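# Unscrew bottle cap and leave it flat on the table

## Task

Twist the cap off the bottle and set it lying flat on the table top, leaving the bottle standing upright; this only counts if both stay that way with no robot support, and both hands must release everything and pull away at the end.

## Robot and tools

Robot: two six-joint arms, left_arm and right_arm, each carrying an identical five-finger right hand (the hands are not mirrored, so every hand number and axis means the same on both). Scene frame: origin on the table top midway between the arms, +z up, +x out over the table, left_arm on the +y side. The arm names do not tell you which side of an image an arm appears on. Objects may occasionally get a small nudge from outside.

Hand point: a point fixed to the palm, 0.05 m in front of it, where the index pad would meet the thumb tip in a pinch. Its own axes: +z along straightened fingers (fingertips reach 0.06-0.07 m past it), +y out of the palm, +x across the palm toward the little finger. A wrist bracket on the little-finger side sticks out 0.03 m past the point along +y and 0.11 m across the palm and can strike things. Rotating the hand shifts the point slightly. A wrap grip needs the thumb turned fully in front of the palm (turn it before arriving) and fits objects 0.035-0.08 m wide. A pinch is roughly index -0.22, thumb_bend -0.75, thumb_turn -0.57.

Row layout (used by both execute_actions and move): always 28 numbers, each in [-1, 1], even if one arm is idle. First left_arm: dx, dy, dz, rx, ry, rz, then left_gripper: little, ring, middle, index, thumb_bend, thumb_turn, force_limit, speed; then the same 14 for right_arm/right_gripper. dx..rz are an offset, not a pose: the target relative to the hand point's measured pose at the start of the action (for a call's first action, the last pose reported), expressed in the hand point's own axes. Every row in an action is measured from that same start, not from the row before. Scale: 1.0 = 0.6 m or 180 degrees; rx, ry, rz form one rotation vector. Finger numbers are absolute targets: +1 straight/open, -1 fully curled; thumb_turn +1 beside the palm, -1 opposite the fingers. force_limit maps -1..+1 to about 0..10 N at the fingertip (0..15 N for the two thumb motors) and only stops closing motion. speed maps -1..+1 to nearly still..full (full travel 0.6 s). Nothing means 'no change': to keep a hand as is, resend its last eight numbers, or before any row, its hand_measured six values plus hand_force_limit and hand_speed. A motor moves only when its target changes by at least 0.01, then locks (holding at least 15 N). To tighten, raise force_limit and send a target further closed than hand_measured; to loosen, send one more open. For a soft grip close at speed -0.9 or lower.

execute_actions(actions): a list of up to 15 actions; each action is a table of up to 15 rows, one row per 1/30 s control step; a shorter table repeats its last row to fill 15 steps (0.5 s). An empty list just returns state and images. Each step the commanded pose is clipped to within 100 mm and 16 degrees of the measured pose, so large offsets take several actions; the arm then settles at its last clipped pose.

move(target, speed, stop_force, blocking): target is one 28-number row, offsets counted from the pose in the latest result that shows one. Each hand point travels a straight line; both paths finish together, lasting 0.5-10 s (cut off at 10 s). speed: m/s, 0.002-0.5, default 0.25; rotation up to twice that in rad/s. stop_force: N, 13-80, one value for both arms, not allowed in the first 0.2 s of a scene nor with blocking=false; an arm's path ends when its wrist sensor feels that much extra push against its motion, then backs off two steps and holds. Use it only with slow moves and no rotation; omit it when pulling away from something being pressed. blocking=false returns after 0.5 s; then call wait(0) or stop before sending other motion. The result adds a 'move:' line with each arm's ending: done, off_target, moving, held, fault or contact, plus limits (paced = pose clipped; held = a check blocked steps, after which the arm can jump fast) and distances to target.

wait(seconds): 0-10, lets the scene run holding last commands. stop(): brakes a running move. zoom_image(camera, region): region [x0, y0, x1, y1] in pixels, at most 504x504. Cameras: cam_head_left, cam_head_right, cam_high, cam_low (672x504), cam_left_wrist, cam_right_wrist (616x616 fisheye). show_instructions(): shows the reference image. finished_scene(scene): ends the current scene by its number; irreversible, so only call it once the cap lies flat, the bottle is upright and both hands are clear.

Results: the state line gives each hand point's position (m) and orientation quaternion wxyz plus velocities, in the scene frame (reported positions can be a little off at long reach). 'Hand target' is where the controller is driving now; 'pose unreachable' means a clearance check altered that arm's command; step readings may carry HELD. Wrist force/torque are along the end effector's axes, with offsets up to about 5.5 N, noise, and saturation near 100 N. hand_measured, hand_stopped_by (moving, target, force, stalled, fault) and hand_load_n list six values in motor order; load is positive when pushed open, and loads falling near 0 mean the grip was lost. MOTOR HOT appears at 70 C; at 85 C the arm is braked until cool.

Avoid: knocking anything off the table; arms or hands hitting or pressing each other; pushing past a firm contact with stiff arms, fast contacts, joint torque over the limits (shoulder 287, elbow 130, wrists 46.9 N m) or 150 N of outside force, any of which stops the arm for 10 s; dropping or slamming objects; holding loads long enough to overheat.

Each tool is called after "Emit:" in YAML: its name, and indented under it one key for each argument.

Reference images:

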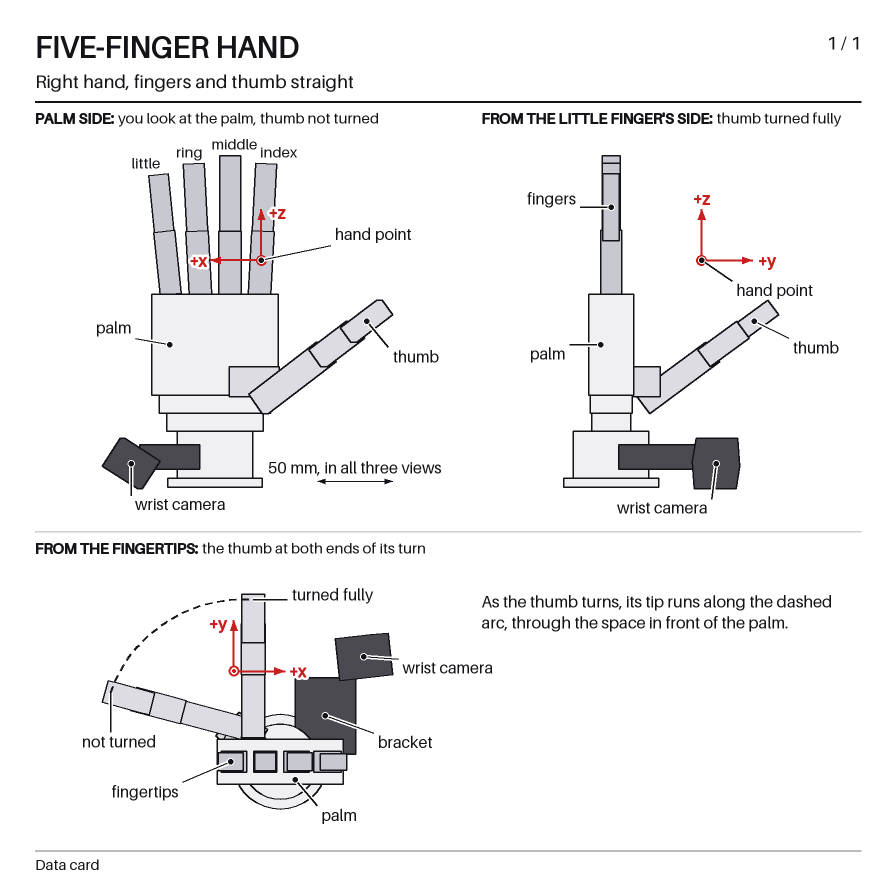

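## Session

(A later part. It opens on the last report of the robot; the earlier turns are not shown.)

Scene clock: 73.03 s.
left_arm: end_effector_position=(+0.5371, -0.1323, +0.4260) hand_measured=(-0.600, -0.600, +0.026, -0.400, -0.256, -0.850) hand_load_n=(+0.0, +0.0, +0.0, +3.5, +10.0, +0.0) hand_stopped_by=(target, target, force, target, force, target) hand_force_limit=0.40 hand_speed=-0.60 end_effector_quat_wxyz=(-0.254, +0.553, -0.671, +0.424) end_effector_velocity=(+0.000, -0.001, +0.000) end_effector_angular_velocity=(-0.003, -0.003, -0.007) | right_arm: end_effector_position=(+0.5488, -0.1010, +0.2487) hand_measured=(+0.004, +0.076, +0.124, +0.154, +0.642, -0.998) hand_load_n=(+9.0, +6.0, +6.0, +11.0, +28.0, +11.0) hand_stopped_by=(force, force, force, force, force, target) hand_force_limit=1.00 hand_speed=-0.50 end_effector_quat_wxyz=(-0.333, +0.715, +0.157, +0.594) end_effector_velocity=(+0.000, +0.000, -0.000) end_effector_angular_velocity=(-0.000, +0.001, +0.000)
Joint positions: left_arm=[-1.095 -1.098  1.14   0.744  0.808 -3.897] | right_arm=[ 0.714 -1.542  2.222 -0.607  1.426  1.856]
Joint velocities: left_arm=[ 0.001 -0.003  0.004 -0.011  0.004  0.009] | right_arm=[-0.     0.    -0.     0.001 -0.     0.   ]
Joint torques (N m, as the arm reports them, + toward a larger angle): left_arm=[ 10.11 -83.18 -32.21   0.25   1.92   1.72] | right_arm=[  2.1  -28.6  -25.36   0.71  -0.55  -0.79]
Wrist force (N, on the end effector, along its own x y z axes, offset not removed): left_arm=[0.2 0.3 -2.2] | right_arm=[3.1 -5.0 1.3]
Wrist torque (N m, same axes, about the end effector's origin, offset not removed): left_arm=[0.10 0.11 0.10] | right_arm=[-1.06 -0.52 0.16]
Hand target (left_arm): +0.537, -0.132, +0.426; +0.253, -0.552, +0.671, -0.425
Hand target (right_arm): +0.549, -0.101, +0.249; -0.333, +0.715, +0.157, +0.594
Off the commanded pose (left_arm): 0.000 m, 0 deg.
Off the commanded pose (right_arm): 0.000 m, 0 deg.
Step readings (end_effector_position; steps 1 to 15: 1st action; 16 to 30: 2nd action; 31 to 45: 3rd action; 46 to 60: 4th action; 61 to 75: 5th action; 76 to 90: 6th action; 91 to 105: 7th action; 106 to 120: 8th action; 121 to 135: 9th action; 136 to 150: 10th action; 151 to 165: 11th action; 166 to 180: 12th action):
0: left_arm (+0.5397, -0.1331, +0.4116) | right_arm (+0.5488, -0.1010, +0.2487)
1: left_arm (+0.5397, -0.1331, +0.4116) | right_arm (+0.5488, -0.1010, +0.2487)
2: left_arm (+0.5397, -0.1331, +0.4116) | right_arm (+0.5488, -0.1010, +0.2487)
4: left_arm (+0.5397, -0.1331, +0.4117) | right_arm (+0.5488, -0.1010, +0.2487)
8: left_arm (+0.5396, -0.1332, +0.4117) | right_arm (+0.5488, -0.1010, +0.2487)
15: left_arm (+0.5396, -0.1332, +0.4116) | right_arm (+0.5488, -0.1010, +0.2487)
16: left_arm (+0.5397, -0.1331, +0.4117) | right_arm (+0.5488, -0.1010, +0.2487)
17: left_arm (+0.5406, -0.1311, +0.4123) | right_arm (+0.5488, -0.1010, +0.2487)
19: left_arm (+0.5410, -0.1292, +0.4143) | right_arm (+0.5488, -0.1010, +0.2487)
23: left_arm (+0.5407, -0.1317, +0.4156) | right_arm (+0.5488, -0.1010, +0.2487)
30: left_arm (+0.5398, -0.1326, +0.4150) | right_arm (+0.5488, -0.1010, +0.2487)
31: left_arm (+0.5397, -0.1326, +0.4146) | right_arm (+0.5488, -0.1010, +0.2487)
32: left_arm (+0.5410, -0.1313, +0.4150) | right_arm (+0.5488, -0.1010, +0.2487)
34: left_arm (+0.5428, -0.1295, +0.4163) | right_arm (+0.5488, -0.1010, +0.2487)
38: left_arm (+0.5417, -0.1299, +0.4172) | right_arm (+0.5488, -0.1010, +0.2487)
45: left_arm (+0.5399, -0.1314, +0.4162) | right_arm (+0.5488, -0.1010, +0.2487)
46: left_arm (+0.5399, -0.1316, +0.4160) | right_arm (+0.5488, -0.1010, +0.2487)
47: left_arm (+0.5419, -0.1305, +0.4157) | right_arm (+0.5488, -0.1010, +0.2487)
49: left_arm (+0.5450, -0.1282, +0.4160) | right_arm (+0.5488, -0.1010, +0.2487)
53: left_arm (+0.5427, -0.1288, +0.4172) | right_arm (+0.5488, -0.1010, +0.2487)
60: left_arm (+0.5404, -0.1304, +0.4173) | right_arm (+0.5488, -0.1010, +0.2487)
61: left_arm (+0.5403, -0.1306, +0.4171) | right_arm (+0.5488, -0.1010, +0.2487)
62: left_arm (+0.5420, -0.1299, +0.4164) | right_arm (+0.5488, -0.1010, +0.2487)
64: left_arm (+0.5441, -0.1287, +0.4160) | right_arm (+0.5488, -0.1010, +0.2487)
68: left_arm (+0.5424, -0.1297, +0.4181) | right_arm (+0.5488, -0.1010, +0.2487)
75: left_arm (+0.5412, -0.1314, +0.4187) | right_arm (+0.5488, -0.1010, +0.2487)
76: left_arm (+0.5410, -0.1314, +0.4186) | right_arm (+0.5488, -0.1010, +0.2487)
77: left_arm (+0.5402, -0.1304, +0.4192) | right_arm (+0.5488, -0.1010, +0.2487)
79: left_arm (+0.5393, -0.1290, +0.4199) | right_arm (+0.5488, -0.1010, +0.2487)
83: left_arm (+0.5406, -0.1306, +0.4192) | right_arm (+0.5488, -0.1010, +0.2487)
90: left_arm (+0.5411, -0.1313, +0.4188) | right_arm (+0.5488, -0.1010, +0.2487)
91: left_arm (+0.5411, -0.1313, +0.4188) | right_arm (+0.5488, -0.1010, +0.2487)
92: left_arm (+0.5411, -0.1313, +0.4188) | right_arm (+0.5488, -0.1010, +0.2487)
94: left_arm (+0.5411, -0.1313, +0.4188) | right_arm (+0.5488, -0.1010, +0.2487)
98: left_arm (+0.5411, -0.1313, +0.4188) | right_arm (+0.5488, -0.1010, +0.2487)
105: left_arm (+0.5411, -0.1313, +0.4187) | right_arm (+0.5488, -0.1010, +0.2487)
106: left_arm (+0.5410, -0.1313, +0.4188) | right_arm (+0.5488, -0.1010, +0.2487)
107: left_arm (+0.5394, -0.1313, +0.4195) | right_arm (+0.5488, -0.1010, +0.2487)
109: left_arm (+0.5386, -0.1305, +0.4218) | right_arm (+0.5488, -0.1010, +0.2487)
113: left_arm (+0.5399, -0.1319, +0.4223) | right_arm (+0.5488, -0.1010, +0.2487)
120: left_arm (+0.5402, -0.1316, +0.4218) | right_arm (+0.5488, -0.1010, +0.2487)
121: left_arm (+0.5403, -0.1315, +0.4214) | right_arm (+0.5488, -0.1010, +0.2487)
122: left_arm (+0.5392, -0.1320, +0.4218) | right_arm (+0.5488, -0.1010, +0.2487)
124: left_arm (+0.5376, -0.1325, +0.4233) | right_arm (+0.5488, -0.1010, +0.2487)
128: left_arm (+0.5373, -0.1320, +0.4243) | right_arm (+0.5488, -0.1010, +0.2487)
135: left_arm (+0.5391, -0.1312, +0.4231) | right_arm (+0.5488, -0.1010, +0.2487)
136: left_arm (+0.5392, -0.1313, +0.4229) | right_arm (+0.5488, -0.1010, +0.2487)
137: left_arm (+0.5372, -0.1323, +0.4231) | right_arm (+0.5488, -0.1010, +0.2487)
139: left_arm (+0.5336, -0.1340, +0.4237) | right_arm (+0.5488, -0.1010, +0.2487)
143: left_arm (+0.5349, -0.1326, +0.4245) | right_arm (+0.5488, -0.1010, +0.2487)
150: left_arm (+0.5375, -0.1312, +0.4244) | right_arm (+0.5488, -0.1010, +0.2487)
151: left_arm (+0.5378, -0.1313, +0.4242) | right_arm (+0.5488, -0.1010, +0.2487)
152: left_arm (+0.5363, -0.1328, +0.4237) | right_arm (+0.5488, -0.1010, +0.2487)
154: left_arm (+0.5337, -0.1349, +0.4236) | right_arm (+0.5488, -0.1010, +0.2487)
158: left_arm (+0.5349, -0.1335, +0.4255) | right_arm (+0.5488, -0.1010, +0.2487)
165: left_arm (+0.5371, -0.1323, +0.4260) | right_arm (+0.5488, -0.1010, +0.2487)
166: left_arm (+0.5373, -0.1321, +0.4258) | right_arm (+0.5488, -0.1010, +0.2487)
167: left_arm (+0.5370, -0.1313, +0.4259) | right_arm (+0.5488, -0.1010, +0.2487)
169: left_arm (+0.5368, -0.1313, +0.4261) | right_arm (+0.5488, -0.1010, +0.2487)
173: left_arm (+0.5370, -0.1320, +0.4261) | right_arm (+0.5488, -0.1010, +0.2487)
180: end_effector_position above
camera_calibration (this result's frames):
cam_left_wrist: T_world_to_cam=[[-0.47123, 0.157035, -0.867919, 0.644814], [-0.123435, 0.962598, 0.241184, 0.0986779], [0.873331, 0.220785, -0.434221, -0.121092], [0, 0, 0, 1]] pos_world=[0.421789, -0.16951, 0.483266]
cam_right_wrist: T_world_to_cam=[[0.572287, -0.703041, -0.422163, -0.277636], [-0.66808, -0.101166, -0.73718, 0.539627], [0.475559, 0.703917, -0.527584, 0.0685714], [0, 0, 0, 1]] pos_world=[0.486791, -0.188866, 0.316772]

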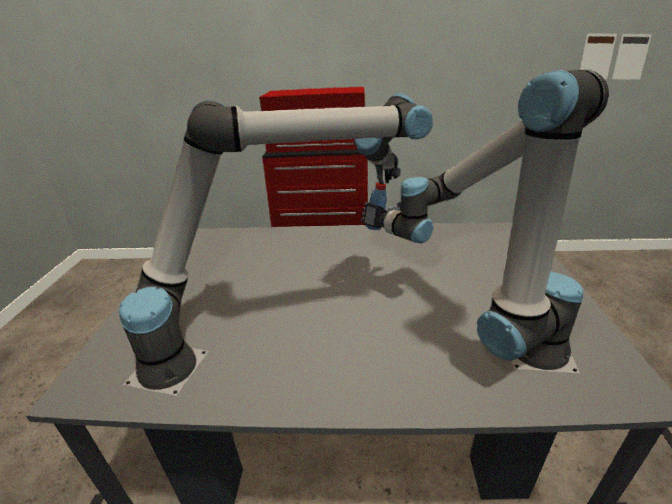

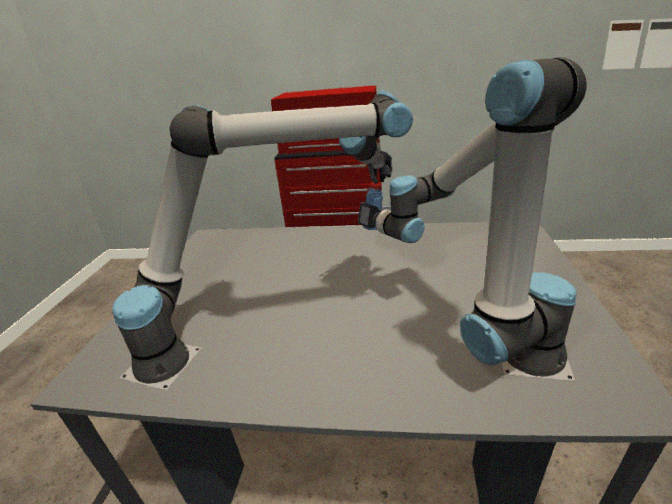

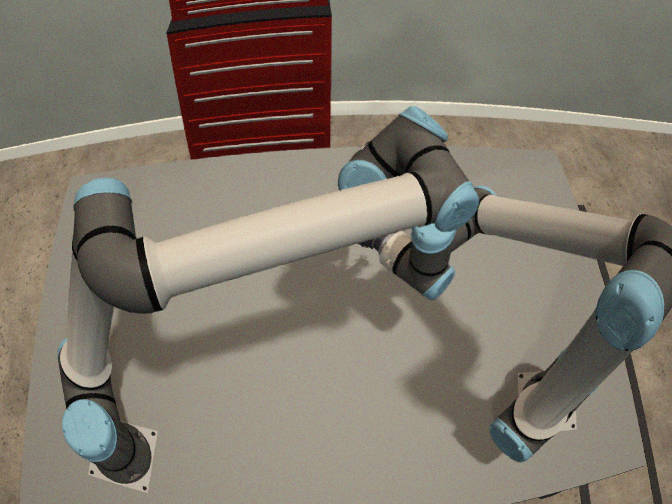

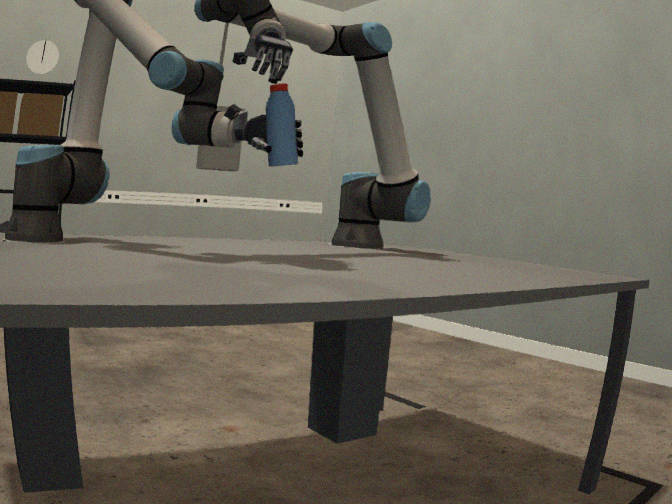

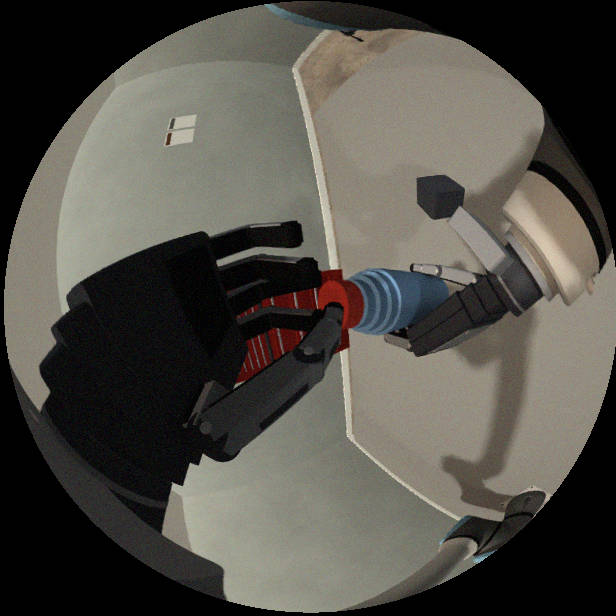

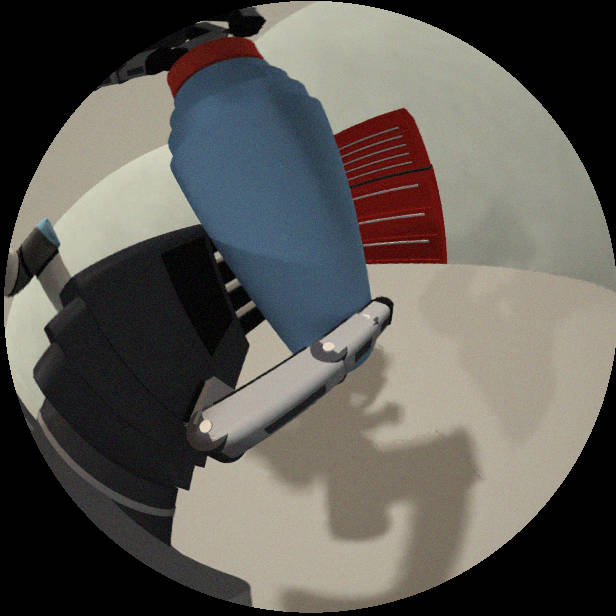

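Emit:
move:
  target: [0,0,0,-0.071,0.472,0.284,-0.6,-0.6,0.4,0.4,0.3,-0.85,0.4,0.2, 0,0,0,0,0,0,-0.95,-0.95,-0.95,-0.95,-0.95,-1,1,-0.5]
  speed: 0.4

Emit:
move:
  target: [-0.003,0.019,0.0115,0,0,0,-0.6,-0.6,0.4,0.4,0.3,-0.85,0.4,0.2, 0,0,0,0,0,0,-0.95,-0.95,-0.95,-0.95,-0.95,-1,1,-0.5]
  speed: 0.05

Emit:
move:
  target: [0,0,0,0,0,0,-0.6,-0.6,-0.4,-0.4,-0.6,-0.85,0.4,-0.6, 0,0,0,0,0,0,-0.95,-0.95,-0.95,-0.95,-0.95,-1,1,-0.5]

Emit:
move:
  target: [0,0,0,0.071,-0.472,-0.284,-0.6,-0.6,-0.4,-0.4,-0.6,-0.85,0.4,-0.6, 0,0,0,0,0,0,-0.95,-0.95,-0.95,-0.95,-0.95,-1,1,-0.5]
  speed: 0.3

Emit:
zoom_image:
  camera: "cam_low"
  region: [220,20,380,140]

Scene clock: 76.60 s.
left_arm: end_effector_position=(+0.5370, -0.1323, +0.4259) hand_measured=(-0.600, -0.600, +0.400, +0.400, +0.300, -0.850) hand_load_n=(+0.0, +0.0, +0.0, +0.0, +0.0, +0.0) hand_stopped_by=(target, target, target, target, target, target) hand_force_limit=0.40 hand_speed=0.20 end_effector_quat_wxyz=(-0.161, +0.158, +0.855, -0.467) end_effector_velocity=(+0.001, +0.000, -0.000) end_effector_angular_velocity=(+0.008, -0.001, -0.013) | right_arm: end_effector_position=(+0.5488, -0.1010, +0.2487) hand_measured=(+0.004, +0.076, +0.124, +0.154, +0.642, -0.998) hand_load_n=(+9.0, +6.0, +6.0, +11.0, +28.0, +11.5) hand_stopped_by=(force, force, force, force, force, target) hand_force_limit=1.00 hand_speed=-0.50 end_effector_quat_wxyz=(-0.333, +0.715, +0.157, +0.594) end_effector_velocity=(+0.000, +0.000, +0.000) end_effector_angular_velocity=(+0.000, -0.000, -0.000)
Joint positions: left_arm=[-0.715 -0.926  0.908  1.029  2.494 -2.387] | right_arm=[ 0.714 -1.542  2.222 -0.607  1.426  1.856]
Joint velocities: left_arm=[ 0.001  0.011 -0.016  0.03   0.003  0.025] | right_arm=[ 0.     0.    -0.001  0.     0.     0.   ]
Joint torques (N m, as the arm reports them, + toward a larger angle): left_arm=[ 12.14 -74.7  -48.57   3.92   3.91   1.41] | right_arm=[  3.34 -29.31 -25.97   0.46  -0.45  -0.46]
Wrist force (N, on the end effector, along its own x y z axes, offset not removed): left_arm=[-2.8 -0.2 -3.1] | right_arm=[0.6 -2.8 -8.6]
Wrist torque (N m, same axes, about the end effector's origin, offset not removed): left_arm=[0.05 0.47 -0.20] | right_arm=[-0.22 0.28 -0.17]
Hand target (left_arm): +0.537, -0.132, +0.426; -0.162, +0.159, +0.855, -0.467
Hand target (right_arm): +0.549, -0.101, +0.249; -0.333, +0.715, +0.157, +0.594
Off the commanded pose (left_arm): 0.000 m, 0 deg.
Off the commanded pose (right_arm): 0.000 m, 0 deg.
move: done
camera_calibration (this result's frames):
cam_left_wrist: T_world_to_cam=[[0.235964, 0.436897, -0.86801, 0.302035], [0.969386, -0.0434034, 0.241676, -0.621464], [0.067913, -0.898464, -0.433763, 0.163161], [0, 0, 0, 1]] pos_world=[0.520088, -0.0123372, 0.483135]
cam_right_wrist: T_world_to_cam=[[0.572287, -0.703041, -0.422163, -0.277636], [-0.66808, -0.101166, -0.73718, 0.539627], [0.475559, 0.703917, -0.527584, 0.0685713], [0, 0, 0, 1]] pos_world=[0.486791, -0.188866, 0.316772]

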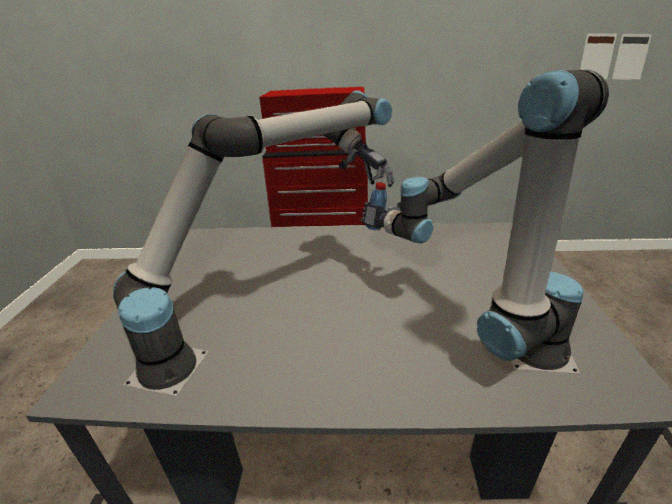

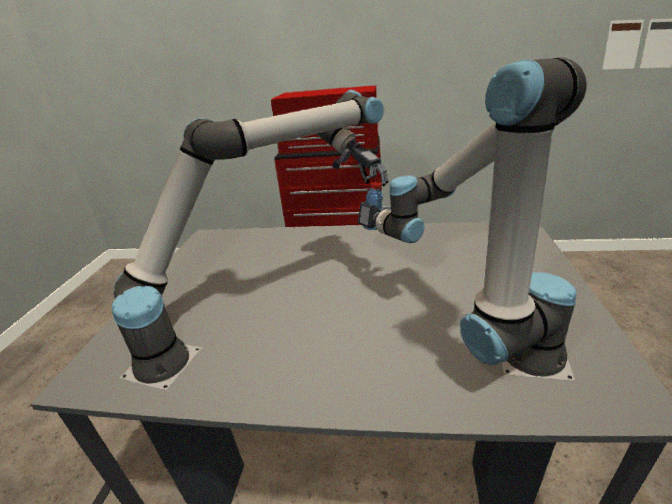

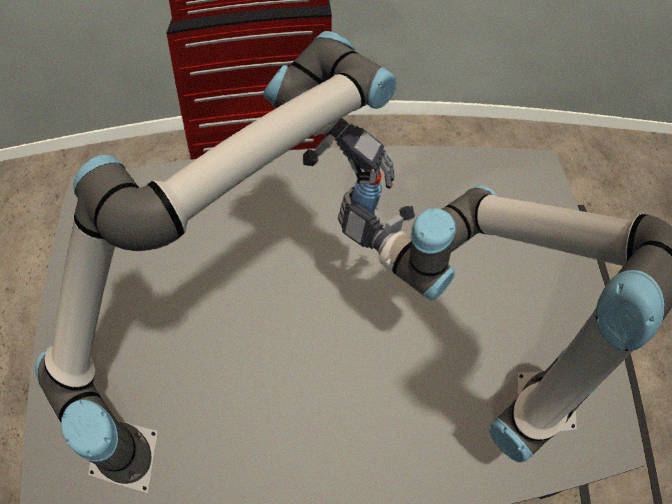

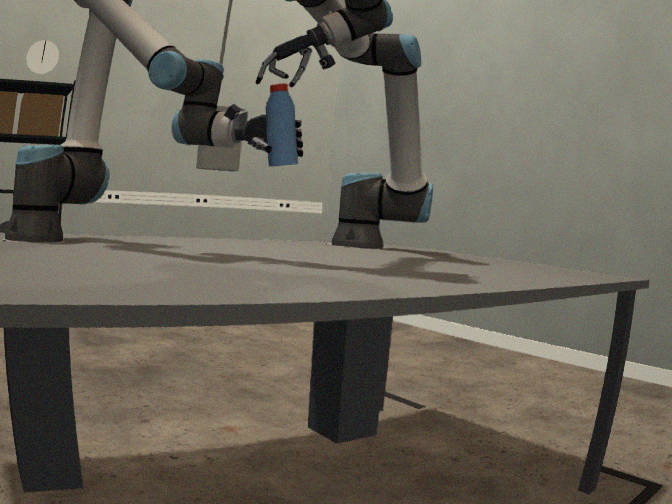

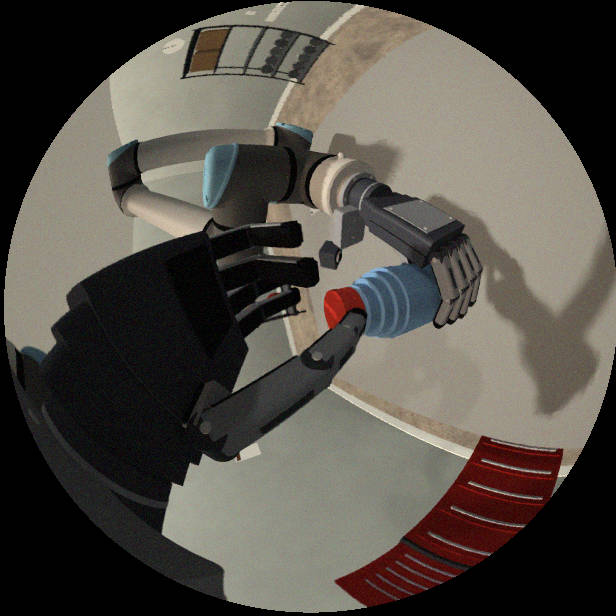

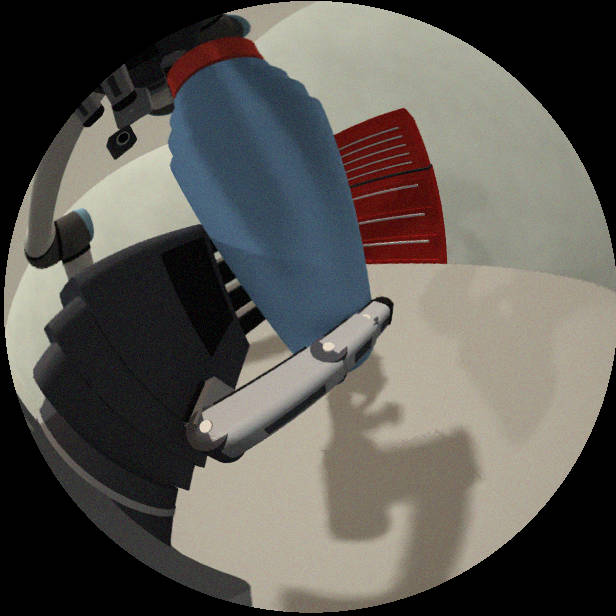

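Scene clock: 77.40 s.
left_arm: end_effector_position=(+0.5370, -0.1324, +0.4129) hand_measured=(-0.600, -0.600, +0.400, +0.400, +0.300, -0.850) hand_load_n=(+0.0, +0.0, +0.0, +0.0, +0.0, +0.0) hand_stopped_by=(target, target, target, target, target, target) hand_force_limit=0.40 hand_speed=0.20 end_effector_quat_wxyz=(-0.161, +0.158, +0.855, -0.467) end_effector_velocity=(+0.001, -0.000, -0.003) end_effector_angular_velocity=(-0.001, -0.001, +0.001) | right_arm: end_effector_position=(+0.5488, -0.1010, +0.2487) hand_measured=(+0.004, +0.076, +0.124, +0.154, +0.642, -0.998) hand_load_n=(+9.0, +6.0, +6.0, +11.0, +28.0, +11.0) hand_stopped_by=(force, force, force, force, force, target) hand_force_limit=1.00 hand_speed=-0.50 end_effector_quat_wxyz=(-0.333, +0.715, +0.157, +0.594) end_effector_velocity=(+0.001, +0.000, +0.002) end_effector_angular_velocity=(+0.001, -0.002, +0.000)
Joint positions: left_arm=[-0.715 -0.926  0.931  1.007  2.494 -2.387] | right_arm=[ 0.714 -1.542  2.222 -0.607  1.426  1.856]
Joint velocities: left_arm=[ 0.     0.     0.005 -0.008  0.    -0.   ] | right_arm=[-0.    -0.001 -0.001 -0.    -0.     0.   ]
Joint torques (N m, as the arm reports them, + toward a larger angle): left_arm=[  5.72 -94.63 -30.86   0.56  -1.37  -2.29] | right_arm=[  5.87 -27.1  -26.91   0.69  -0.1   -0.62]
Wrist force (N, on the end effector, along its own x y z axes, offset not removed): left_arm=[-1.3 -1.5 -5.2] | right_arm=[3.2 -1.1 1.0]
Wrist torque (N m, same axes, about the end effector's origin, offset not removed): left_arm=[-0.15 0.34 -0.01] | right_arm=[-0.35 -0.52 0.47]
Hand target (left_arm): +0.537, -0.132, +0.412; -0.161, +0.158, +0.855, -0.467
Hand target (right_arm): +0.549, -0.101, +0.249; -0.333, +0.715, +0.157, +0.594
Off the commanded pose (left_arm): 0.000 m, 0 deg.
Off the commanded pose (right_arm): 0.000 m, 0 deg.
move: done
camera_calibration (this result's frames):
cam_left_wrist: T_world_to_cam=[[0.235926, 0.436868, -0.868035, 0.290738], [0.969401, -0.04346, 0.241604, -0.618344], [0.0678244, -0.898475, -0.433754, 0.157469], [0, 0, 0, 1]] pos_world=[0.520151, -0.0124054, 0.470068]
cam_right_wrist: T_world_to_cam=[[0.572287, -0.703041, -0.422163, -0.277636], [-0.66808, -0.101166, -0.73718, 0.539627], [0.475559, 0.703917, -0.527584, 0.0685714], [0, 0, 0, 1]] pos_world=[0.486791, -0.188866, 0.316772]

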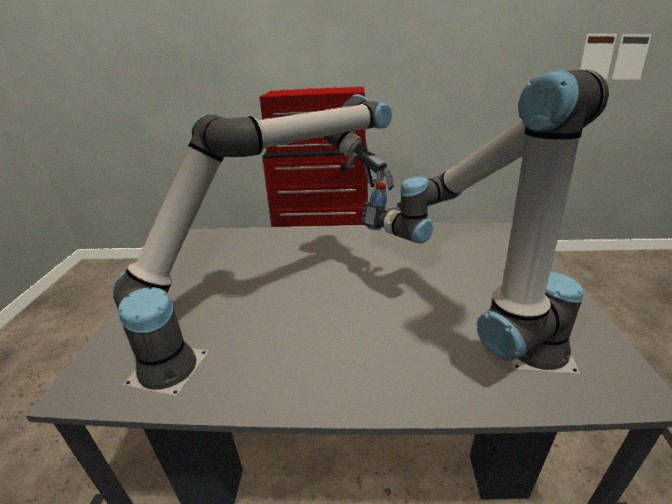

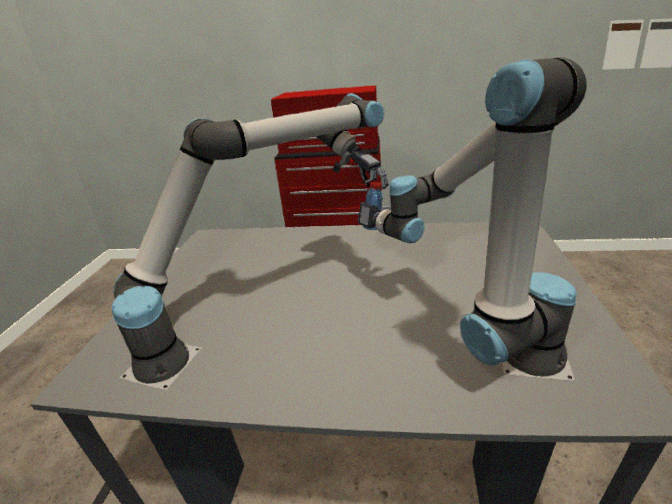

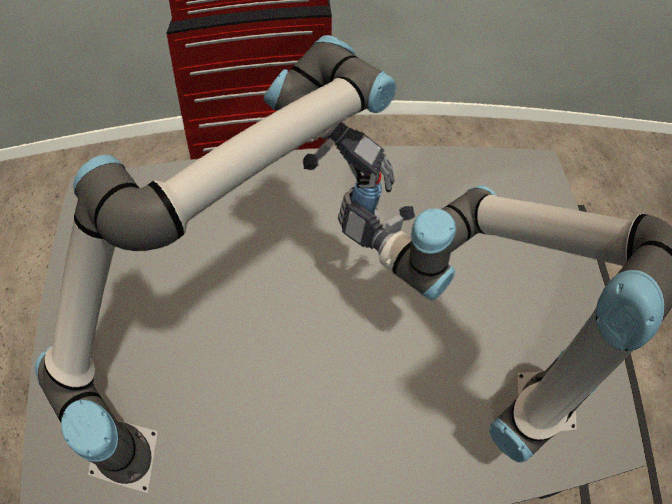

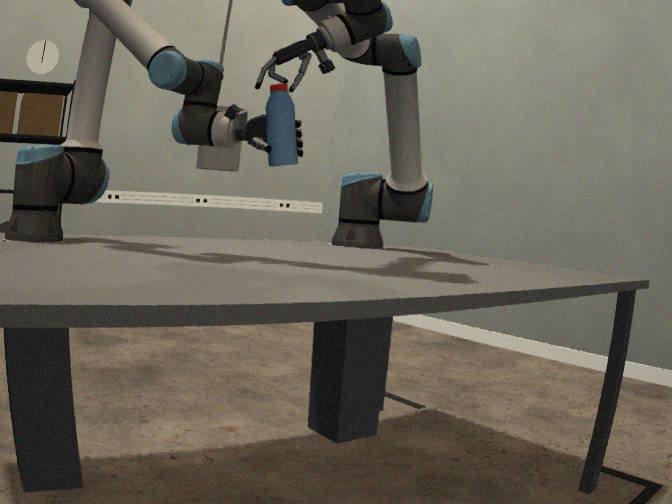

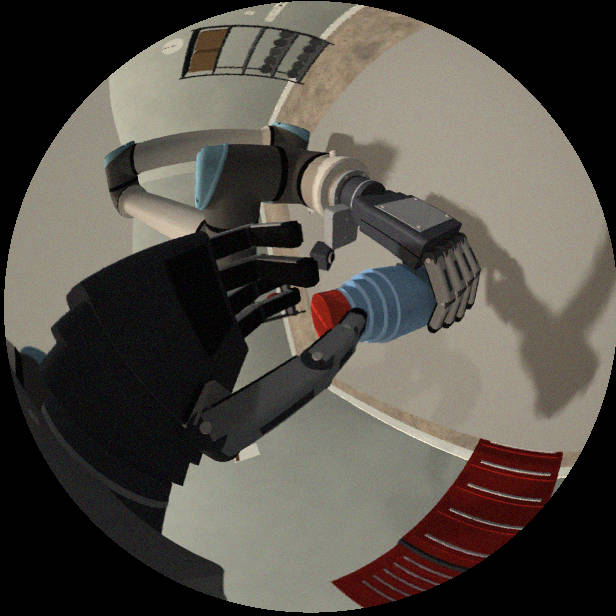

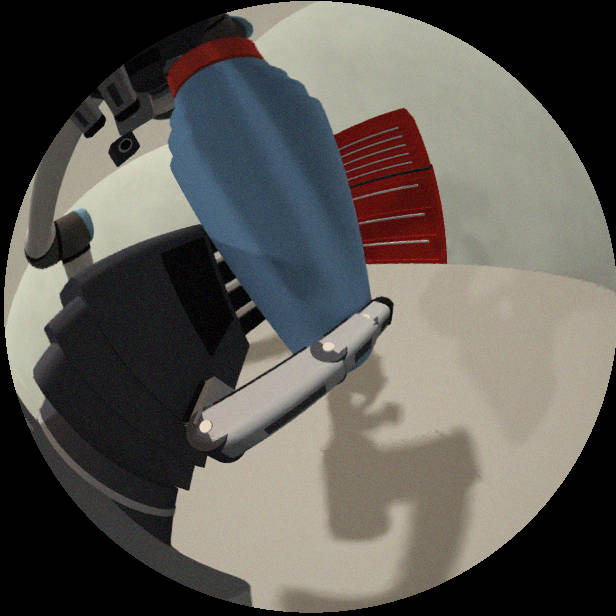

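Scene clock: 78.87 s.
left_arm: end_effector_position=(+0.5371, -0.1324, +0.4129) hand_measured=(-0.600, -0.600, -0.400, +0.094, +0.040, -0.850) hand_load_n=(+0.0, +0.0, +0.0, +10.5, +10.0, -2.0) hand_stopped_by=(target, target, target, force, force, target) hand_force_limit=0.40 hand_speed=-0.60 end_effector_quat_wxyz=(-0.161, +0.158, +0.855, -0.467) end_effector_velocity=(+0.000, +0.000, -0.000) end_effector_angular_velocity=(+0.000, +0.000, +0.000) | right_arm: end_effector_position=(+0.5488, -0.1010, +0.2487) hand_measured=(+0.004, +0.076, +0.124, +0.154, +0.642, -0.998) hand_load_n=(+9.5, +6.5, +6.0, +11.0, +28.0, +11.0) hand_stopped_by=(force, force, force, force, force, target) hand_force_limit=1.00 hand_speed=-0.50 end_effector_quat_wxyz=(-0.333, +0.715, +0.157, +0.594) end_effector_velocity=(-0.001, -0.001, -0.001) end_effector_angular_velocity=(-0.002, +0.003, +0.000)
Joint positions: left_arm=[-0.715 -0.926  0.931  1.007  2.494 -2.387] | right_arm=[ 0.714 -1.542  2.222 -0.607  1.426  1.856]
Joint velocities: left_arm=[ 0.  0. -0.  0. -0. -0.] | right_arm=[-0.    -0.001  0.002  0.002 -0.     0.   ]
Joint torques (N m, as the arm reports them, + toward a larger angle): left_arm=[  7.65 -87.97 -48.74   4.08   0.4   -0.34] | right_arm=[  5.62 -29.04 -27.08   0.86  -0.5   -0.38]
Wrist force (N, on the end effector, along its own x y z axes, offset not removed): left_arm=[-0.1 0.2 -2.1] | right_arm=[8.6 -2.8 2.4]
Wrist torque (N m, same axes, about the end effector's origin, offset not removed): left_arm=[0.01 0.09 0.03] | right_arm=[-0.69 -1.36 0.62]
Hand target (left_arm): +0.537, -0.132, +0.413; -0.161, +0.158, +0.855, -0.467
Hand target (right_arm): +0.549, -0.101, +0.249; -0.333, +0.715, +0.157, +0.594
Off the commanded pose (left_arm): 0.000 m, 0 deg.
Off the commanded pose (right_arm): 0.000 m, 0 deg.
move: done
camera_calibration (this result's frames):
cam_left_wrist: T_world_to_cam=[[0.235924, 0.436882, -0.868029, 0.290743], [0.9694, -0.0434456, 0.24161, -0.618348], [0.0678431, -0.898469, -0.433764, 0.157471], [0, 0, 0, 1]] pos_world=[0.52015, -0.0124025, 0.470078]
cam_right_wrist: T_world_to_cam=[[0.572287, -0.703041, -0.422163, -0.277636], [-0.66808, -0.101166, -0.73718, 0.539627], [0.475559, 0.703917, -0.527584, 0.0685714], [0, 0, 0, 1]] pos_world=[0.486791, -0.188866, 0.316772]

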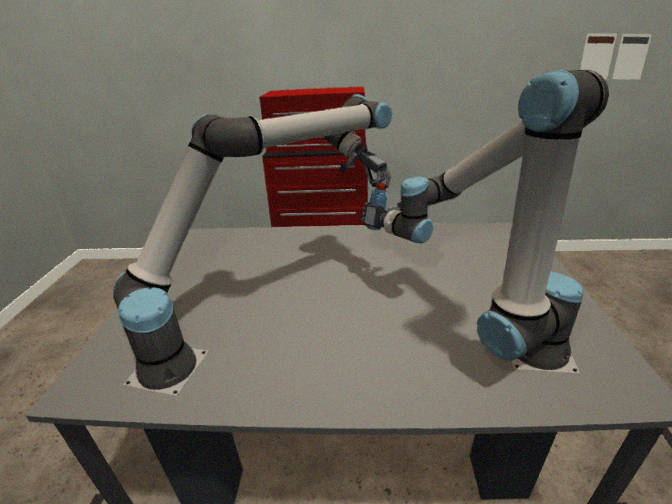

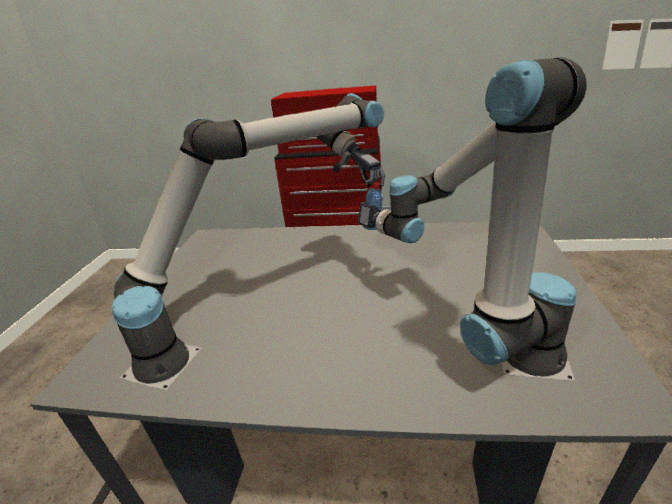

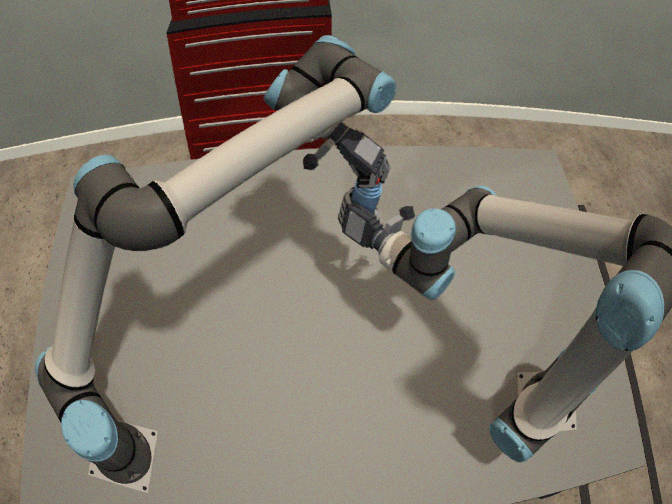

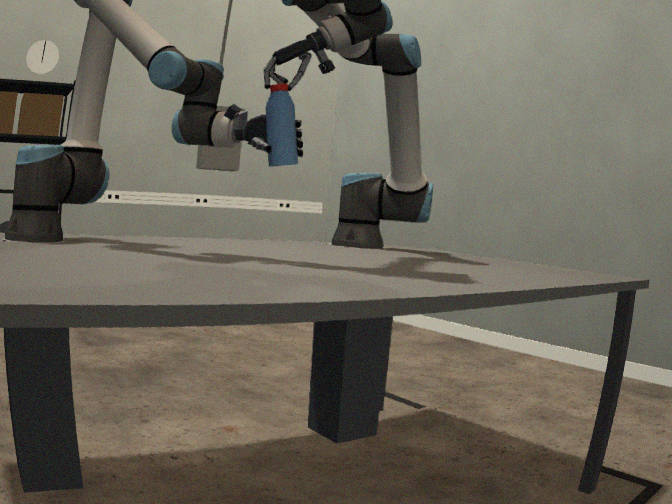

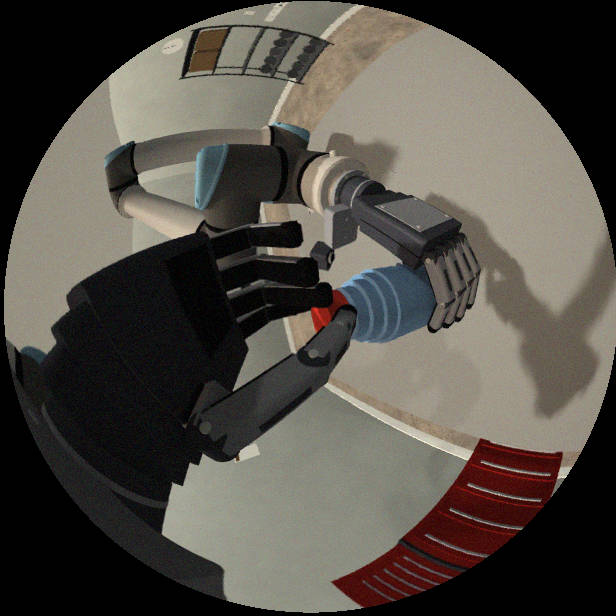

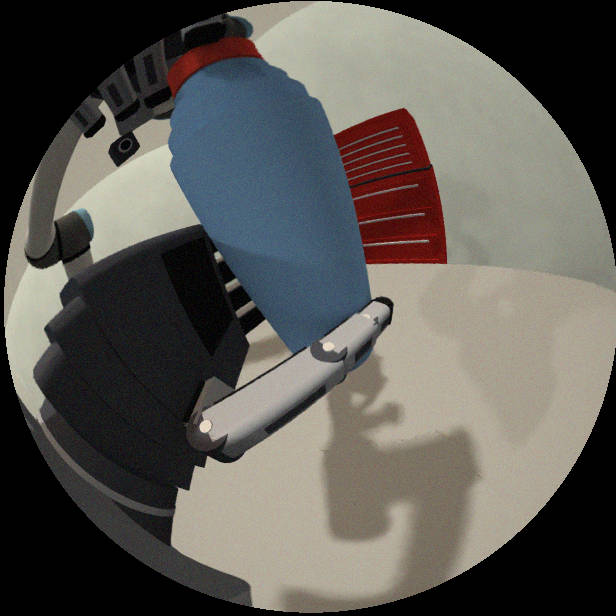

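Scene clock: 82.40 s.
left_arm: end_effector_position=(+0.5371, -0.1324, +0.4130) hand_measured=(-0.600, -0.600, -0.400, +0.094, +0.040, -0.850) hand_load_n=(+0.0, +0.0, +0.0, +12.5, +11.0, -2.0) hand_stopped_by=(target, target, target, force, force, target) hand_force_limit=0.40 hand_speed=-0.60 end_effector_quat_wxyz=(-0.253, +0.553, -0.671, +0.425) end_effector_velocity=(+0.000, +0.000, -0.001) end_effector_angular_velocity=(+0.003, +0.005, +0.015) | right_arm: end_effector_position=(+0.5488, -0.1010, +0.2487) hand_measured=(+0.004, +0.076, +0.124, +0.154, +0.642, -1.000) hand_load_n=(+12.5, +8.5, +6.5, +8.5, +28.0, +3.5) hand_stopped_by=(force, force, force, force, force, target) hand_force_limit=1.00 hand_speed=-0.50 end_effector_quat_wxyz=(-0.333, +0.715, +0.157, +0.594) end_effector_velocity=(-0.000, -0.000, -0.001) end_effector_angular_velocity=(-0.001, +0.002, +0.000)
Joint positions: left_arm=[-1.095 -1.098  1.162  0.72   0.808 -3.897] | right_arm=[ 0.714 -1.542  2.222 -0.607  1.426  1.856]
Joint velocities: left_arm=[-0.001  0.009 -0.01   0.019 -0.008 -0.019] | right_arm=[-0.     0.     0.001  0.002 -0.    -0.   ]
Joint torques (N m, as the arm reports them, + toward a larger angle): left_arm=[ -8.07 -67.67 -47.35   5.12  -4.53  -1.83] | right_arm=[  1.68 -28.7  -27.26   0.56  -0.55  -1.05]
Wrist force (N, on the end effector, along its own x y z axes, offset not removed): left_arm=[6.4 -2.6 1.5] | right_arm=[-1.4 -2.2 -2.1]
Wrist torque (N m, same axes, about the end effector's origin, offset not removed): left_arm=[-0.09 -0.01 0.10] | right_arm=[0.30 -0.19 -0.61]
Hand target (left_arm): +0.537, -0.132, +0.413; +0.254, -0.553, +0.670, -0.425
Hand target (right_arm): +0.549, -0.101, +0.249; -0.333, +0.715, +0.157, +0.594
Off the commanded pose (left_arm): 0.000 m, 0 deg.
Off the commanded pose (right_arm): 0.000 m, 0 deg.
move: done
camera_calibration (this result's frames):
cam_left_wrist: T_world_to_cam=[[-0.470839, 0.155895, -0.868336, 0.633406], [-0.123467, 0.962933, 0.239826, 0.102498], [0.873537, 0.22013, -0.434138, -0.126959], [0, 0, 0, 1]] pos_world=[0.421791, -0.169496, 0.47031]
cam_right_wrist: T_world_to_cam=[[0.572287, -0.703041, -0.422163, -0.277636], [-0.66808, -0.101166, -0.73718, 0.539627], [0.475559, 0.703917, -0.527584, 0.0685713], [0, 0, 0, 1]] pos_world=[0.486791, -0.188866, 0.316772]

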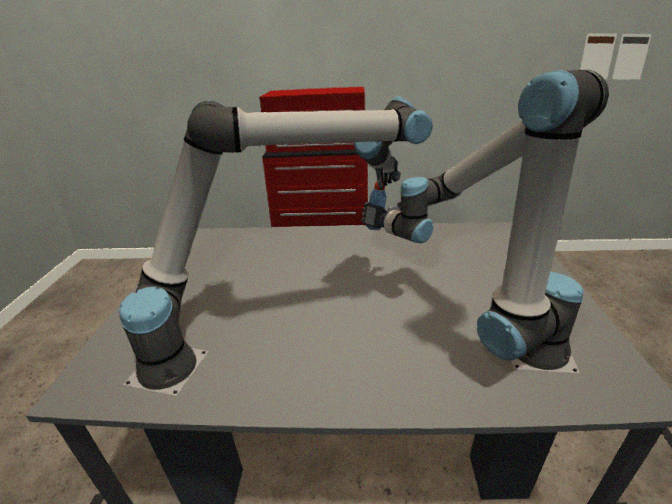

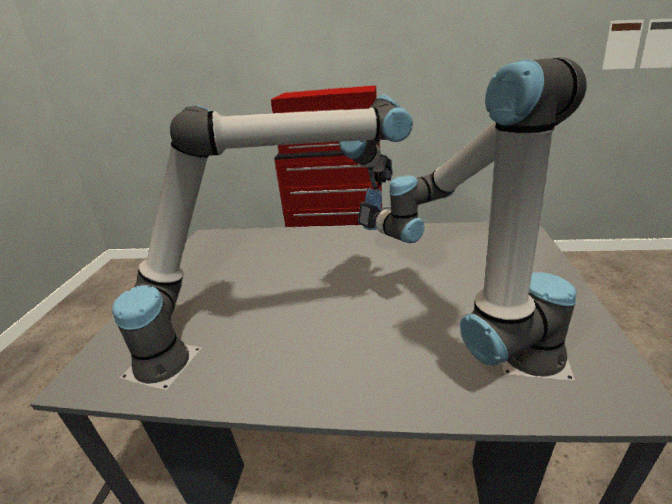

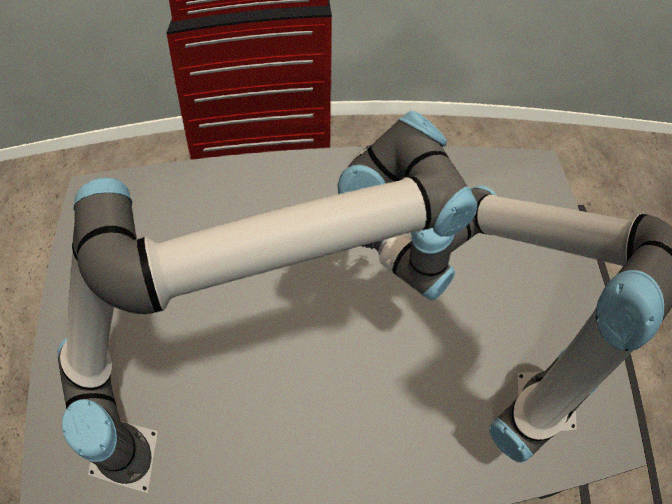

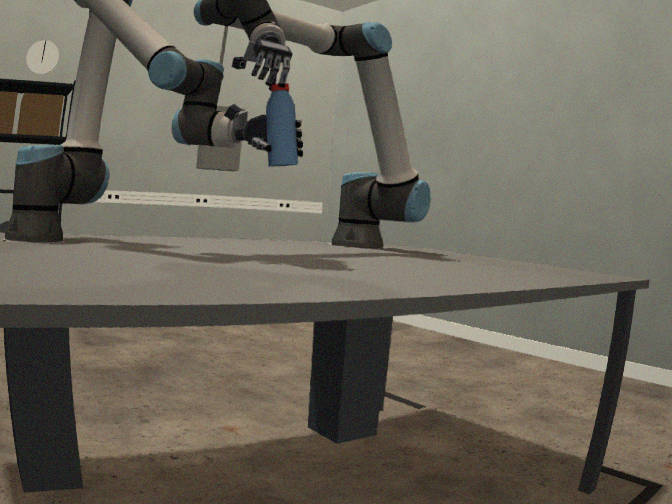

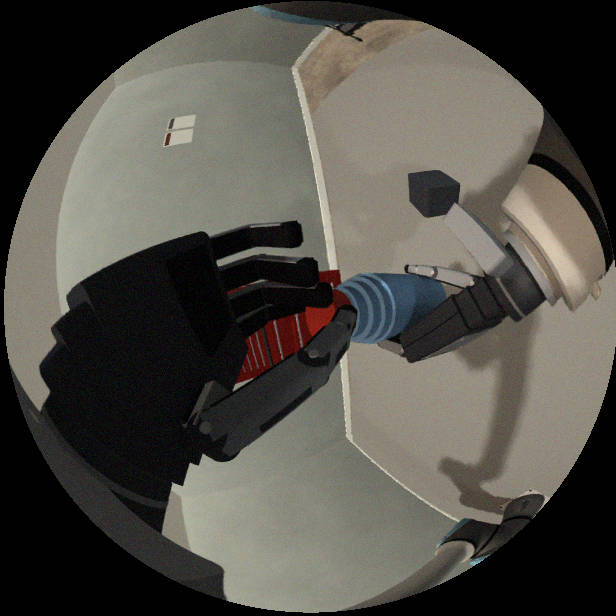

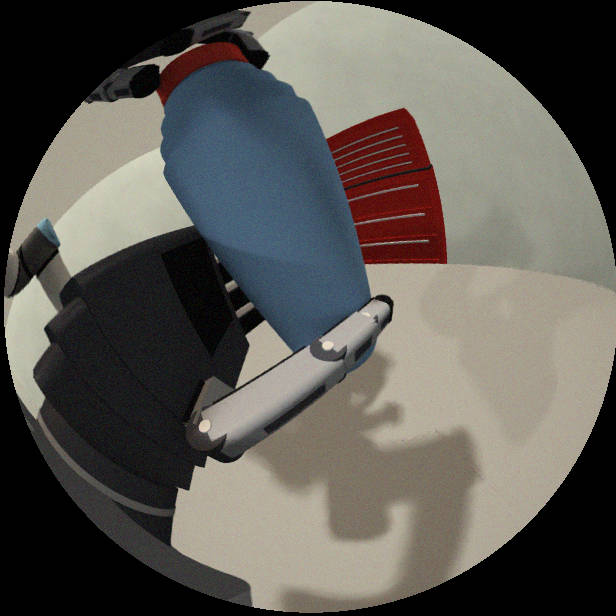

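Region (220, 20, 380, 140) of cam_low's 672x504 image, scaled by 3.150, with more detail than that image has; it fills the top 378 rows of this view, and the rest is white.

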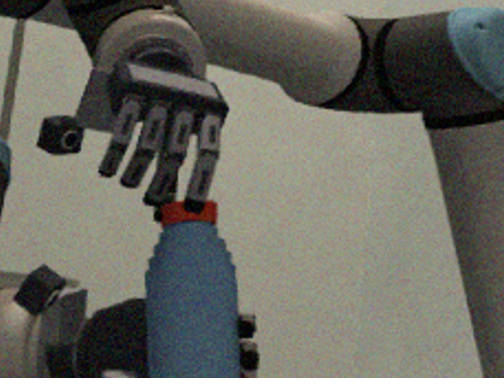

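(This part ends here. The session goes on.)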